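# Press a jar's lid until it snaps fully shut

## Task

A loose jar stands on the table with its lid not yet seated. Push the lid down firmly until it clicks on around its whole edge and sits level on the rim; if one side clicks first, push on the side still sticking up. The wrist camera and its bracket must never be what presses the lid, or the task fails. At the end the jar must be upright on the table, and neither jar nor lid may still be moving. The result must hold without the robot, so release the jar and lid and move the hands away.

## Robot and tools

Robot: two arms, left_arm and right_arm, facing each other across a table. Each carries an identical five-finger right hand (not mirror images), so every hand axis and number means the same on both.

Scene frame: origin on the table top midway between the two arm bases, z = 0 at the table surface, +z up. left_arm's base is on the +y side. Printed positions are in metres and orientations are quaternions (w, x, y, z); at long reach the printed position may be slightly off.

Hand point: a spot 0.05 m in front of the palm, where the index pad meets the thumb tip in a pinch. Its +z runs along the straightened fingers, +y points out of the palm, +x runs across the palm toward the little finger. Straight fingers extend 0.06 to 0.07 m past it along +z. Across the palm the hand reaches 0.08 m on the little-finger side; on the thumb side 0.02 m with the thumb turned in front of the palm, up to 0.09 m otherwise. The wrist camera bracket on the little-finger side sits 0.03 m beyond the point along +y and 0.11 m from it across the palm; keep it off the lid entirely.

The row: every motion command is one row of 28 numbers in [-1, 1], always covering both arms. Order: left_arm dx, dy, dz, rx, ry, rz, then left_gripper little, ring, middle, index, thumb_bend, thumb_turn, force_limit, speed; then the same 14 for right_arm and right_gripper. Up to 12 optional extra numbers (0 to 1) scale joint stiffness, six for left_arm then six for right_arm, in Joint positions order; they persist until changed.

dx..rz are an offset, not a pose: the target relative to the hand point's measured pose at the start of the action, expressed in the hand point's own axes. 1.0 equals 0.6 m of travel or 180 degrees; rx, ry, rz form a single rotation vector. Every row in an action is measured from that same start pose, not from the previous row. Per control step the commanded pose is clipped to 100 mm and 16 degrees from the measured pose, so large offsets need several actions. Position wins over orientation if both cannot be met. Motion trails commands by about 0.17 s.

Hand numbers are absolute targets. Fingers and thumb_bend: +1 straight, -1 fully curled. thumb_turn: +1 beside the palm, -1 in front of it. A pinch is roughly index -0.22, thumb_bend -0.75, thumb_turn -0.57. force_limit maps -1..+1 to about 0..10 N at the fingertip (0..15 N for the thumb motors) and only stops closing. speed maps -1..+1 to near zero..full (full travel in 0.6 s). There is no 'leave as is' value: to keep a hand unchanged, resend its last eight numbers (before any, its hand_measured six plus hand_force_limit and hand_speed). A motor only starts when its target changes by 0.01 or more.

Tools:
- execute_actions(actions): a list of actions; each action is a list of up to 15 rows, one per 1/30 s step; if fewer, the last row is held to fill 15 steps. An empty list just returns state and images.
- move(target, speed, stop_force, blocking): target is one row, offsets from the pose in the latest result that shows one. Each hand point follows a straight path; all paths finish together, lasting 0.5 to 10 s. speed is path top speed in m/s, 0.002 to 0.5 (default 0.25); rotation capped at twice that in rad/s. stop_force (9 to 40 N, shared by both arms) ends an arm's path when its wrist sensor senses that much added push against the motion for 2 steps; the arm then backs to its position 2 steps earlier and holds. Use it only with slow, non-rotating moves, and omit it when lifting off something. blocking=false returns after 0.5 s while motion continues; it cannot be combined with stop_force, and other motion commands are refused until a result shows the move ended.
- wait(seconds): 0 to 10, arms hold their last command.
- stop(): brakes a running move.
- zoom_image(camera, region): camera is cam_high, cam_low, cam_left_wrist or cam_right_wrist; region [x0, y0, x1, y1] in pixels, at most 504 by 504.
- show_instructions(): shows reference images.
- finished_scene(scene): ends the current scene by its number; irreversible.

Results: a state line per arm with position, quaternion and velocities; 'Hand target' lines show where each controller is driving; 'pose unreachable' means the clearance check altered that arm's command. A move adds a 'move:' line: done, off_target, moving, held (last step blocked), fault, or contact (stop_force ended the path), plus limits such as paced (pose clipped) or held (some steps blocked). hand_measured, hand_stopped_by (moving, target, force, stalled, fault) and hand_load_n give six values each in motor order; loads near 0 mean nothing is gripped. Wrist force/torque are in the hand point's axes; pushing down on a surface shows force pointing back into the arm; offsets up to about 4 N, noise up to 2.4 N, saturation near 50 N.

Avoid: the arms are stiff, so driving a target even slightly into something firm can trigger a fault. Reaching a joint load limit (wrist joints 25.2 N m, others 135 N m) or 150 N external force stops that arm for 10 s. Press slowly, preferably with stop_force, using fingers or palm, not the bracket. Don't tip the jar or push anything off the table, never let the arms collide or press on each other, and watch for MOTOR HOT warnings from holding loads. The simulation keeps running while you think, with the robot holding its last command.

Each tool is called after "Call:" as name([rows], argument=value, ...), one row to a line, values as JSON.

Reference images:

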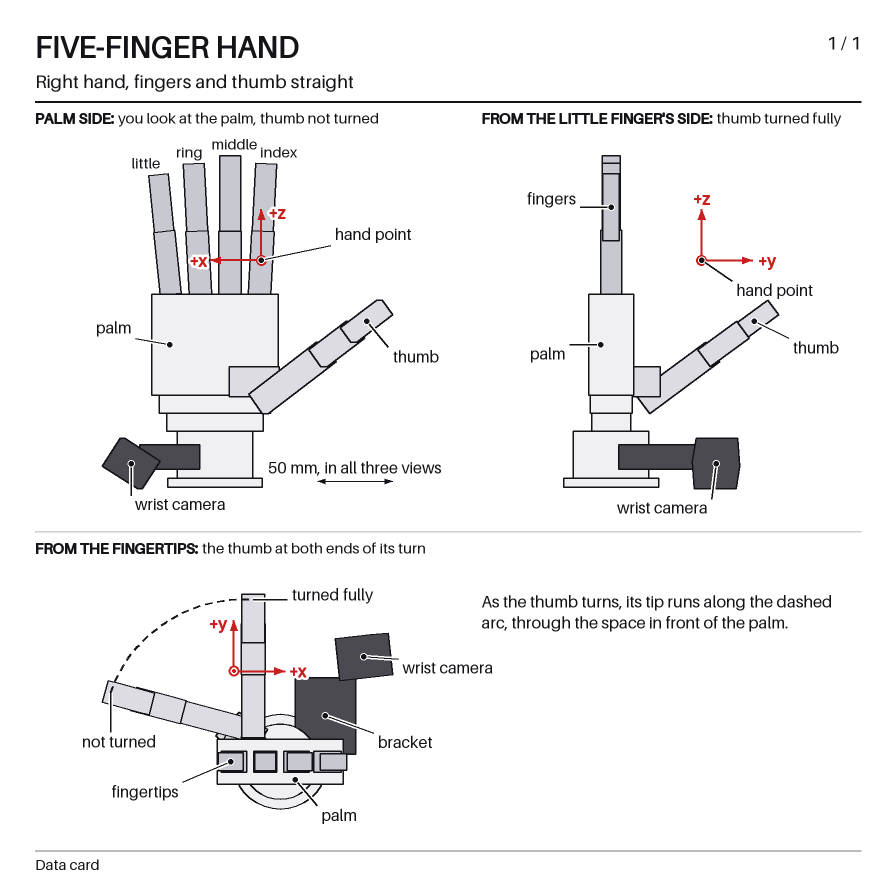

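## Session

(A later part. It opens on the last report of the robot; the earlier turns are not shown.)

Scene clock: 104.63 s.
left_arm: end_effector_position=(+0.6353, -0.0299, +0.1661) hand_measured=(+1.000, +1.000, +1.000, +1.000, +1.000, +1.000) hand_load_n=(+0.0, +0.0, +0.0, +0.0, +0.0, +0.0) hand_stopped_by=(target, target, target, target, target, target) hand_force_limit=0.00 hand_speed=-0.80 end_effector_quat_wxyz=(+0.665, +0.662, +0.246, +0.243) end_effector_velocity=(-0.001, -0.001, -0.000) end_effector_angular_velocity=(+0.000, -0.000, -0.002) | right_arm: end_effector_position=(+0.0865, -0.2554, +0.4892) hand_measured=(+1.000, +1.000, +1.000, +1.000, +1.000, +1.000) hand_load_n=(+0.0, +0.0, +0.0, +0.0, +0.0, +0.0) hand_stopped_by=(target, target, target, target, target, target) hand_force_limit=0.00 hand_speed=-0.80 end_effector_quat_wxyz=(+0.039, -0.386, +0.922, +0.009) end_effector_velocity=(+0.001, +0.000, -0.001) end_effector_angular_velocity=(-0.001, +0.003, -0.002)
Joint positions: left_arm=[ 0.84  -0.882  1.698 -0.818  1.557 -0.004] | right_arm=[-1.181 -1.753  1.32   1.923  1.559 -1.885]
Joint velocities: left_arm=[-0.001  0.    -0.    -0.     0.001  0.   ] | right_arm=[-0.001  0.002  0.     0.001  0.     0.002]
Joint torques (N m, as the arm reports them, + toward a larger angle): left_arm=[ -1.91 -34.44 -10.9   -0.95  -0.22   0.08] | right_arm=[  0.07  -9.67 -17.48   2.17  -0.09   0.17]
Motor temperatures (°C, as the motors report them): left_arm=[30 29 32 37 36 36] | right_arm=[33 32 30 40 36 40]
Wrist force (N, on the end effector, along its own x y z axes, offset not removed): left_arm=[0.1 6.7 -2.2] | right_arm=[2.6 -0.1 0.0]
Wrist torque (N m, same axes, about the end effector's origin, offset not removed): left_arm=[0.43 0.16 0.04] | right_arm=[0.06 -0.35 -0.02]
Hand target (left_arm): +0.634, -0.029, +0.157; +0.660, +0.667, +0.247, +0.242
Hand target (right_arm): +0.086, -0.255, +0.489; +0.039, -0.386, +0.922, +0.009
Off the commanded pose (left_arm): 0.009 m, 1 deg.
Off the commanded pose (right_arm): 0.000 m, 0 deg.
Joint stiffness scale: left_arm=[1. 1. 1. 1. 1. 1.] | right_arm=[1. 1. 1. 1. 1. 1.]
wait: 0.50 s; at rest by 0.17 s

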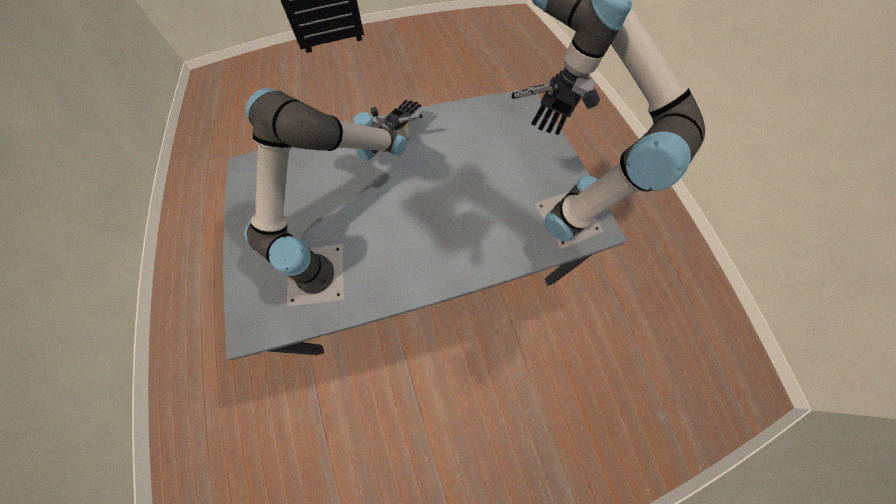

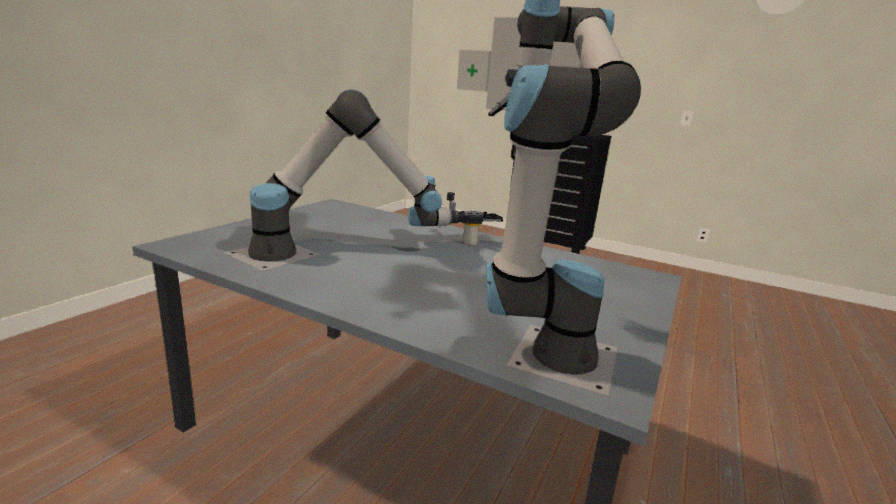

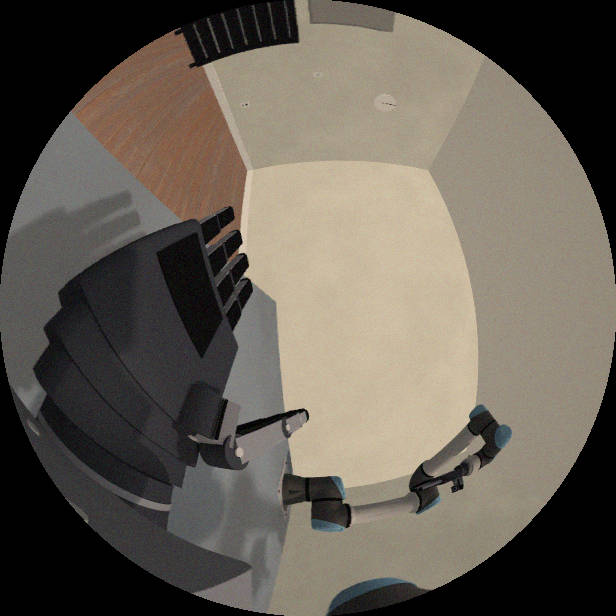

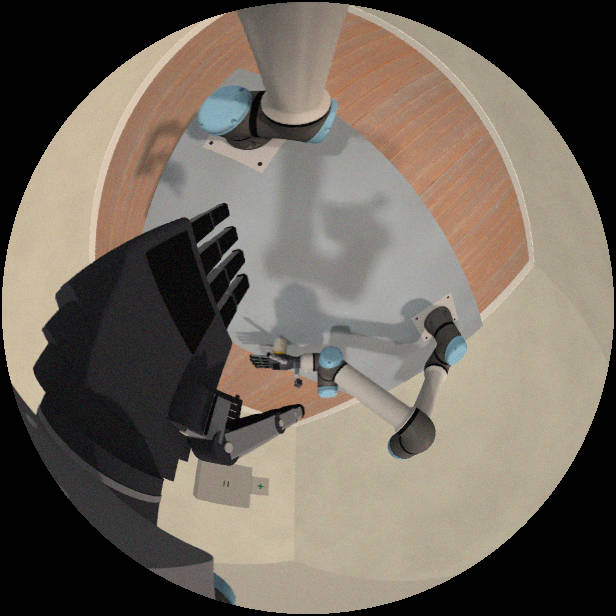

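Call:
execute_actions([
  [[0,-0.012,0,0.002,0,0,1,1,1,1,1,1,0,-0.8,0,0,0,0,0,0,1,1,1,1,1,1,0,-0.8],[0,-0.008,0,0.001,0,0,1,1,1,1,1,1,0,-0.8,0,0,0,0,0,0,1,1,1,1,1,1,0,-0.8],[0,-0.004,0,0,0,0,1,1,1,1,1,1,0,-0.8,0,0,0,0,0,0,1,1,1,1,1,1,0,-0.8],[0,0,0,0,0,0,1,1,1,1,1,1,0,-0.8,0,0,0,0,0,0,1,1,1,1,1,1,0,-0.8],[0,0.005,0,0,0,0,1,1,1,1,1,1,0,-0.8,0,0,0,0,0,0,1,1,1,1,1,1,0,-0.8],[0,0.011,0,0,0,0,1,1,1,1,1,1,0,-0.8,0,0,0,0,0,0,1,1,1,1,1,1,0,-0.8],[0,0.018,0,0,0,0,1,1,1,1,1,1,0,-0.8,0,0,0,0,0,0,1,1,1,1,1,1,0,-0.8],[0,0.026,0,0,0,0,1,1,1,1,1,1,0,-0.8,0,0,0,0,0,0,1,1,1,1,1,1,0,-0.8],[-0.003,0.034,-0.002,0,0,0,1,1,1,1,1,1,0,-0.8,0,0,0,0,0,0,1,1,1,1,1,1,0,-0.8],[-0.008,0.042,-0.005,0,0,0,1,1,1,1,1,1,0,-0.8,0,0,0,0,0,0,1,1,1,1,1,1,0,-0.8],[-0.015,0.05,-0.01,0,0,0,1,1,1,1,1,1,0,-0.8,0,0,0,0,0,0,1,1,1,1,1,1,0,-0.8],[-0.024,0.057,-0.016,0,0,0,1,1,1,1,1,1,0,-0.8,0,0,0,0,0,0,1,1,1,1,1,1,0,-0.8],[-0.035,0.063,-0.024,0,0,0,1,1,1,1,1,1,0,-0.8,0,0,0,0,0,0,1,1,1,1,1,1,0,-0.8],[-0.047,0.068,-0.033,0,0,0,1,1,1,1,1,1,0,-0.8,0,0,0,0,0,0,1,1,1,1,1,1,0,-0.8],[-0.06,0.072,-0.043,0,0,0,1,1,1,1,1,1,0,-0.8,0,0,0,0,0,0,1,1,1,1,1,1,0,-0.8]],
])

Call:
move(target=[-0.17,0.02,-0.13,0,0,0,1,1,1,1,1,1,0,-0.8, 0,0,0,0,0,0,1,1,1,1,1,1,0,-0.8], speed=0.25)

Scene clock: 111.50 s.
left_arm: end_effector_position=(+0.6269, -0.0298, +0.1910) hand_measured=(+1.000, +1.000, +1.000, +1.000, +1.000, +1.000) hand_load_n=(+0.0, +0.0, +0.0, +0.0, +0.0, +0.0) hand_stopped_by=(target, target, target, target, target, target) hand_force_limit=0.00 hand_speed=-0.80 end_effector_quat_wxyz=(+0.665, +0.661, +0.246, +0.245) end_effector_velocity=(-0.132, -0.016, +0.159) end_effector_angular_velocity=(-0.055, -0.043, -0.012) | right_arm: end_effector_position=(+0.0865, -0.2554, +0.4892) hand_measured=(+1.000, +1.000, +1.000, +1.000, +1.000, +1.000) hand_load_n=(+0.0, +0.0, +0.0, +0.0, +0.0, +0.0) hand_stopped_by=(target, target, target, target, target, target) hand_force_limit=0.00 hand_speed=-0.80 end_effector_quat_wxyz=(+0.039, -0.386, +0.922, +0.009) end_effector_velocity=(+0.000, +0.000, -0.000) end_effector_angular_velocity=(+0.001, -0.001, -0.000)
Joint positions: left_arm=[ 0.827 -0.936  1.715 -0.783  1.541 -0.004] | right_arm=[-1.181 -1.753  1.32   1.923  1.559 -1.885]
Joint velocities: left_arm=[-0.208 -0.406  0.267  0.069 -0.196 -0.   ] | right_arm=[ 0.     0.     0.    -0.002  0.     0.001]
Joint torques (N m, as the arm reports them, + toward a larger angle): left_arm=[ -9.26 -44.82  -8.29  -1.18  -0.74   0.13] | right_arm=[  0.11 -10.24 -16.71   2.12  -0.01   0.09]
Motor temperatures (°C, as the motors report them): left_arm=[30 29 32 37 36 36] | right_arm=[33 32 30 40 36 40]
Wrist force (N, on the end effector, along its own x y z axes, offset not removed): left_arm=[2.7 1.9 -1.1] | right_arm=[-3.8 -0.8 -1.2]
Wrist torque (N m, same axes, about the end effector's origin, offset not removed): left_arm=[0.41 -0.17 -0.04] | right_arm=[-0.04 0.76 -0.24]
Hand target (left_arm): +0.595, -0.034, +0.207; +0.665, +0.663, +0.244, +0.242
Hand target (right_arm): +0.086, -0.255, +0.489; +0.039, -0.386, +0.922, +0.009
Off the commanded pose (left_arm): 0.040 m, 0 deg.
Off the commanded pose (right_arm): 0.000 m, 0 deg.
Joint stiffness scale: left_arm=[1. 1. 1. 1. 1. 1.] | right_arm=[1. 1. 1. 1. 1. 1.]

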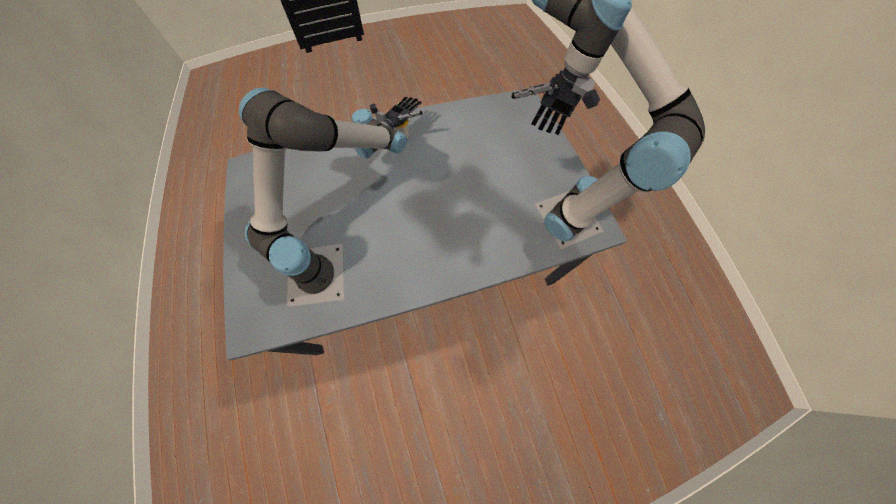

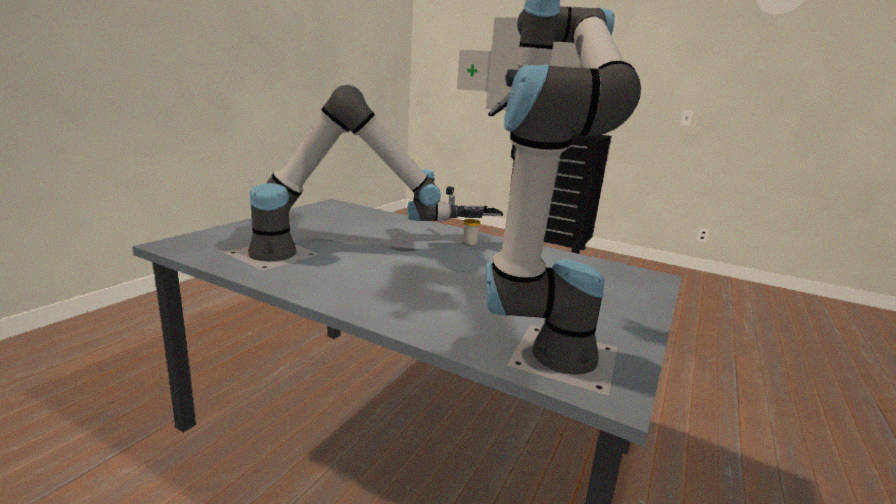

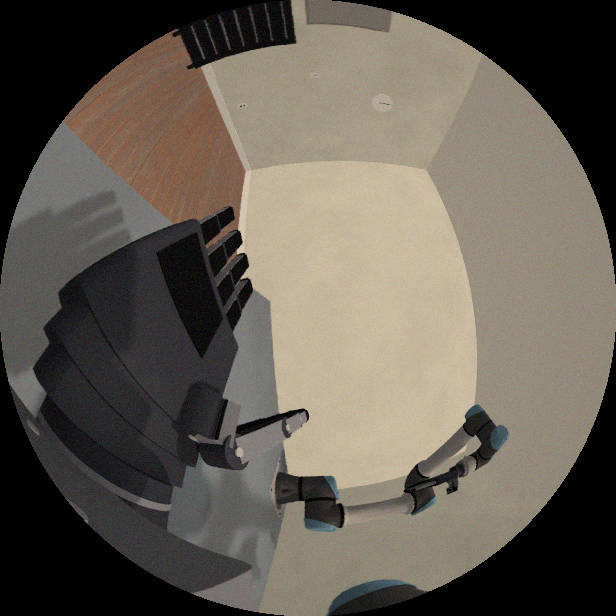

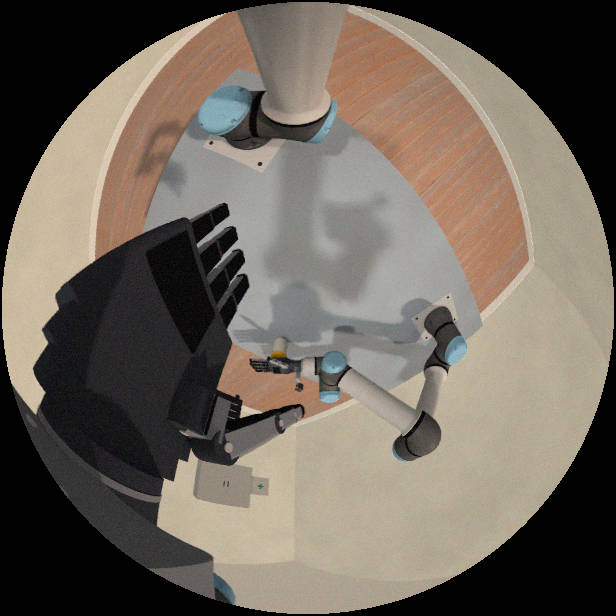

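Scene clock: 112.60 s.
left_arm: end_effector_position=(+0.4997, -0.0373, +0.2025) hand_measured=(+1.000, +1.000, +1.000, +1.000, +1.000, +1.000) hand_load_n=(+0.0, +0.0, +0.0, +0.0, +0.0, +0.0) hand_stopped_by=(target, target, target, target, target, target) hand_force_limit=0.00 hand_speed=-0.80 end_effector_quat_wxyz=(+0.665, +0.661, +0.247, +0.244) end_effector_velocity=(+0.001, +0.002, +0.001) end_effector_angular_velocity=(-0.003, -0.001, +0.017) | right_arm: end_effector_position=(+0.0865, -0.2554, +0.4892) hand_measured=(+1.000, +1.000, +1.000, +1.000, +1.000, +1.000) hand_load_n=(+0.0, +0.0, +0.0, +0.0, +0.0, +0.0) hand_stopped_by=(target, target, target, target, target, target) hand_force_limit=0.00 hand_speed=-0.80 end_effector_quat_wxyz=(+0.039, -0.386, +0.922, +0.009) end_effector_velocity=(-0.000, -0.000, +0.000) end_effector_angular_velocity=(+0.001, -0.002, -0.001)
Joint positions: left_arm=[ 0.597 -1.111  1.991 -0.884  1.312 -0.004] | right_arm=[-1.181 -1.753  1.32   1.923  1.559 -1.885]
Joint velocities: left_arm=[-0.004 -0.002  0.005 -0.006 -0.021 -0.   ] | right_arm=[ 0.    -0.001 -0.    -0.001 -0.     0.001]
Joint torques (N m, as the arm reports them, + toward a larger angle): left_arm=[ -1.61 -35.6  -13.24  -2.08  -0.96   0.48] | right_arm=[  0.72 -10.35 -17.16   2.14   0.11   0.26]
Motor temperatures (°C, as the motors report them): left_arm=[30 29 32 37 36 36] | right_arm=[33 32 30 40 36 40]
Wrist force (N, on the end effector, along its own x y z axes, offset not removed): left_arm=[-3.6 -2.8 -2.7] | right_arm=[-3.2 0.6 -1.2]
Wrist torque (N m, same axes, about the end effector's origin, offset not removed): left_arm=[-0.08 0.68 -0.65] | right_arm=[0.20 0.67 -0.15]
Hand target (left_arm): +0.499, -0.037, +0.203; +0.665, +0.661, +0.246, +0.245
Hand target (right_arm): +0.086, -0.255, +0.489; +0.039, -0.386, +0.922, +0.009
Off the commanded pose (left_arm): 0.001 m, 0 deg.
Off the commanded pose (right_arm): 0.000 m, 0 deg.
Joint stiffness scale: left_arm=[1. 1. 1. 1. 1. 1.] | right_arm=[1. 1. 1. 1. 1. 1.]
move: done

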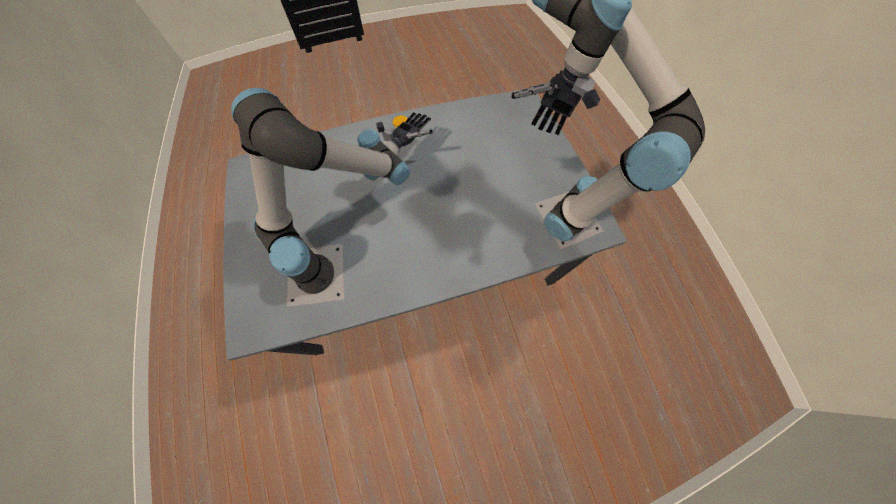

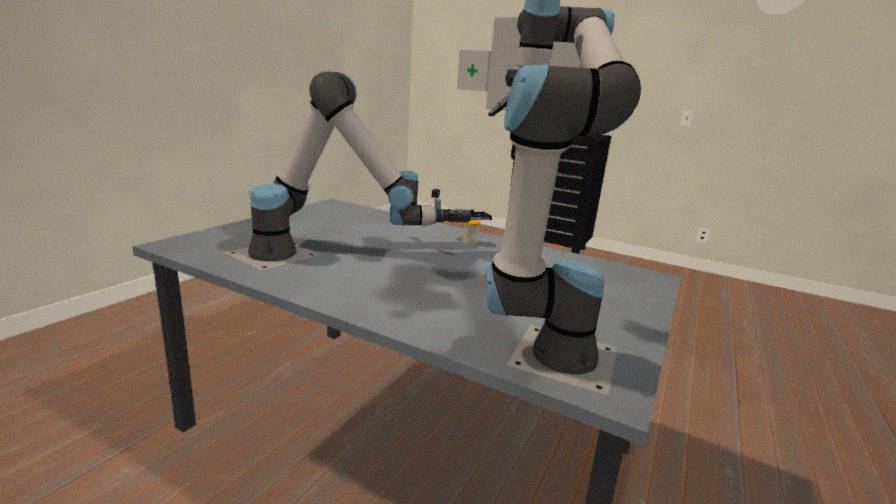

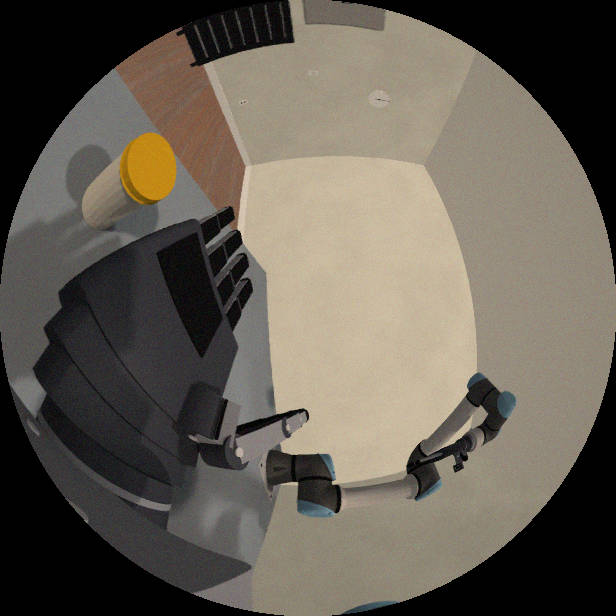

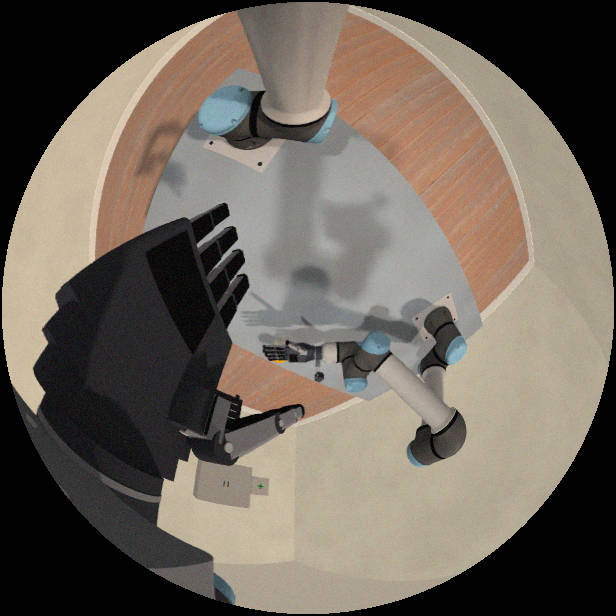

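Call:
zoom_image(camera="cam_left_wrist", region=[70, 120, 190, 240])

Call:
zoom_image(camera="cam_low", region=[452, 205, 492, 250])

Region (70, 120, 190, 240) of cam_left_wrist's 616x616 image, scaled by 4.200, with more detail than that image has.

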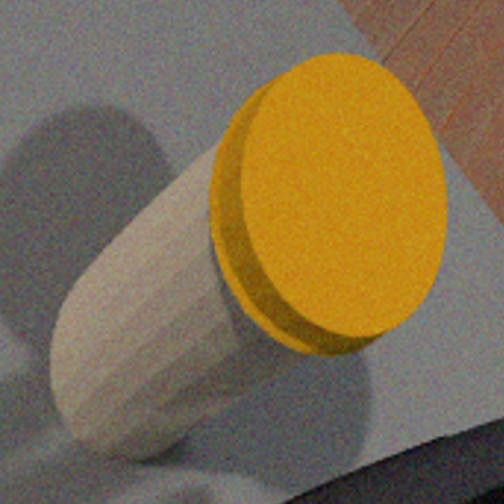

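Region (452, 205, 492, 250) of cam_low's 896x504 image, scaled by 11.200, with more detail than that image has.

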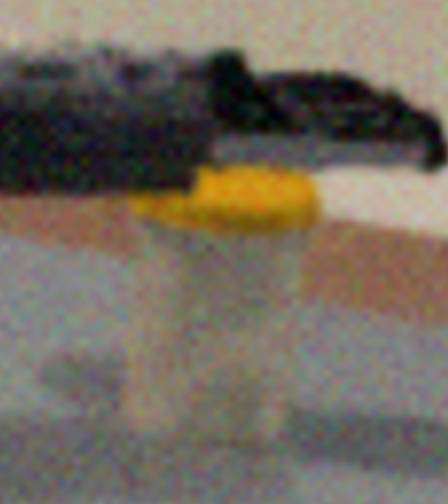

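Call:
move(target=[-0.05,0.15,-0.15,0,0,0,1,1,1,1,1,1,0,-0.8, 0,0,0,0,0,0,1,1,1,1,1,1,0,-0.8], speed=0.3)

Scene clock: 122.50 s.
left_arm: end_effector_position=(+0.4193, +0.0114, +0.2928) hand_measured=(+1.000, +1.000, +1.000, +1.000, +1.000, +1.000) hand_load_n=(+0.0, +0.0, +0.0, +0.0, +0.0, +0.0) hand_stopped_by=(target, target, target, target, target, target) hand_force_limit=0.00 hand_speed=-0.80 end_effector_quat_wxyz=(+0.666, +0.661, +0.246, +0.244) end_effector_velocity=(+0.001, +0.002, +0.000) end_effector_angular_velocity=(+0.004, +0.003, +0.008) | right_arm: end_effector_position=(+0.0865, -0.2554, +0.4892) hand_measured=(+1.000, +1.000, +1.000, +1.000, +1.000, +1.000) hand_load_n=(+0.0, +0.0, +0.0, +0.0, +0.0, +0.0) hand_stopped_by=(target, target, target, target, target, target) hand_force_limit=0.00 hand_speed=-0.80 end_effector_quat_wxyz=(+0.039, -0.386, +0.922, +0.009) end_effector_velocity=(-0.000, -0.000, -0.000) end_effector_angular_velocity=(-0.001, +0.002, -0.001)
Joint positions: left_arm=[ 0.452 -1.464  2.17  -0.711  1.167 -0.003] | right_arm=[-1.181 -1.753  1.32   1.923  1.559 -1.885]
Joint velocities: left_arm=[-0.002 -0.006  0.001  0.01  -0.01  -0.002] | right_arm=[-0.     0.     0.     0.001 -0.     0.001]
Joint torques (N m, as the arm reports them, + toward a larger angle): left_arm=[ -1.89 -21.61 -13.43  -1.04  -1.    -0.38] | right_arm=[  0.27  -8.97 -16.92   2.06  -0.04   0.12]
Motor temperatures (°C, as the motors report them): left_arm=[30 29 32 37 36 36] | right_arm=[33 32 30 40 36 40]
Wrist force (N, on the end effector, along its own x y z axes, offset not removed): left_arm=[-1.2 -2.4 0.7] | right_arm=[-0.2 0.0 2.6]
Wrist torque (N m, same axes, about the end effector's origin, offset not removed): left_arm=[-0.41 0.16 -0.51] | right_arm=[-0.18 -0.02 -0.09]
Hand target (left_arm): +0.418, +0.012, +0.293; +0.665, +0.661, +0.247, +0.244
Hand target (right_arm): +0.086, -0.255, +0.489; +0.039, -0.386, +0.922, +0.009
Off the commanded pose (left_arm): 0.001 m, 0 deg.
Off the commanded pose (right_arm): 0.000 m, 0 deg.
Joint stiffness scale: left_arm=[1. 1. 1. 1. 1. 1.] | right_arm=[1. 1. 1. 1. 1. 1.]
move: done

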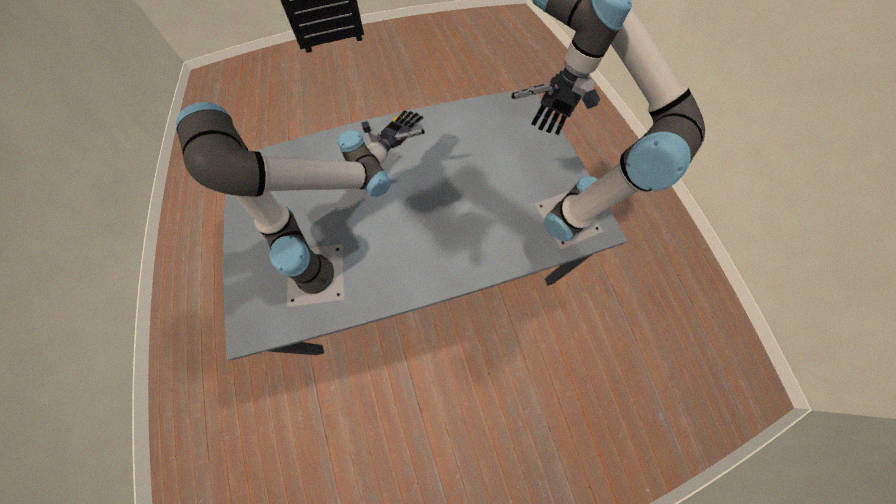

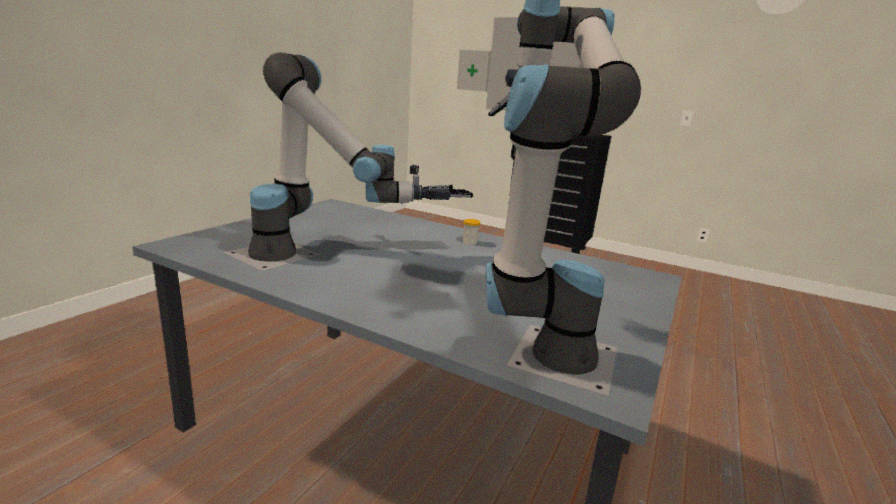

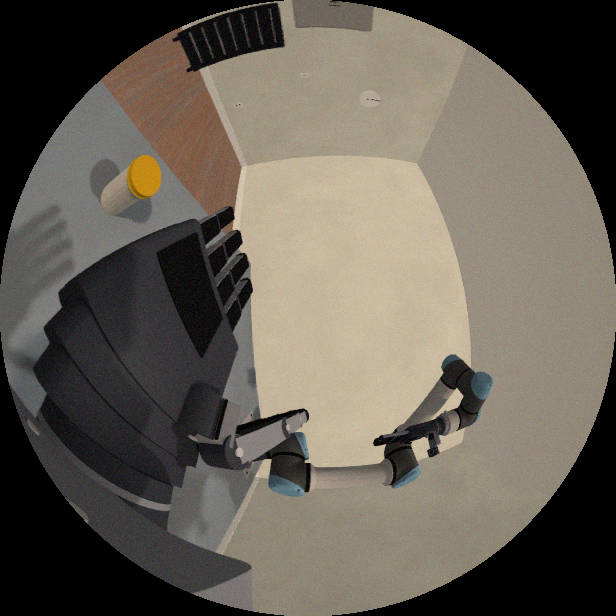

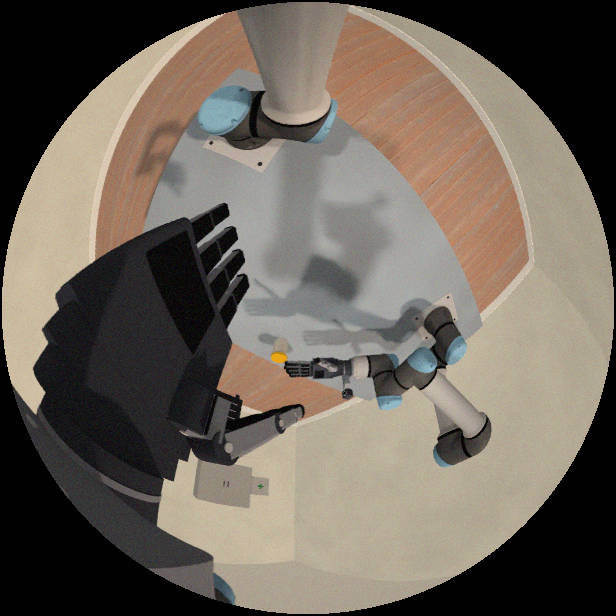

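Call:
zoom_image(camera="cam_low", region=[420, 190, 520, 260])

Call:
zoom_image(camera="cam_right_wrist", region=[240, 310, 320, 390])

Region (420, 190, 520, 260) of cam_low's 896x504 image, scaled by 5.040, with more detail than that image has; it fills the top 353 rows of this view, and the rest is white.

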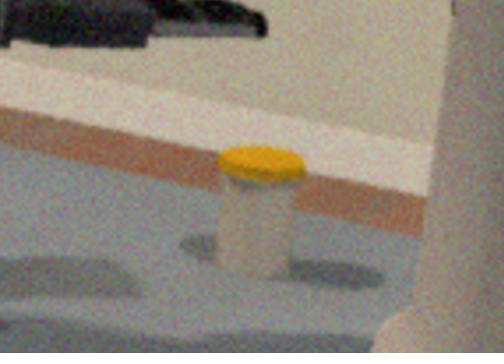

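Region (240, 310, 320, 390) of cam_right_wrist's 616x616 image, scaled by 6.300, with more detail than that image has.

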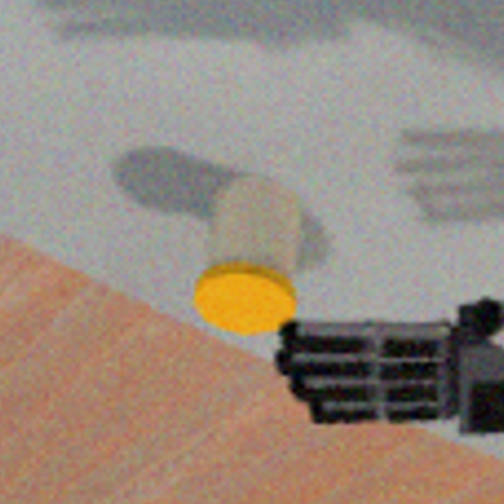

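Call:
finished_scene(scene=1)

The scene is finished: the task was done.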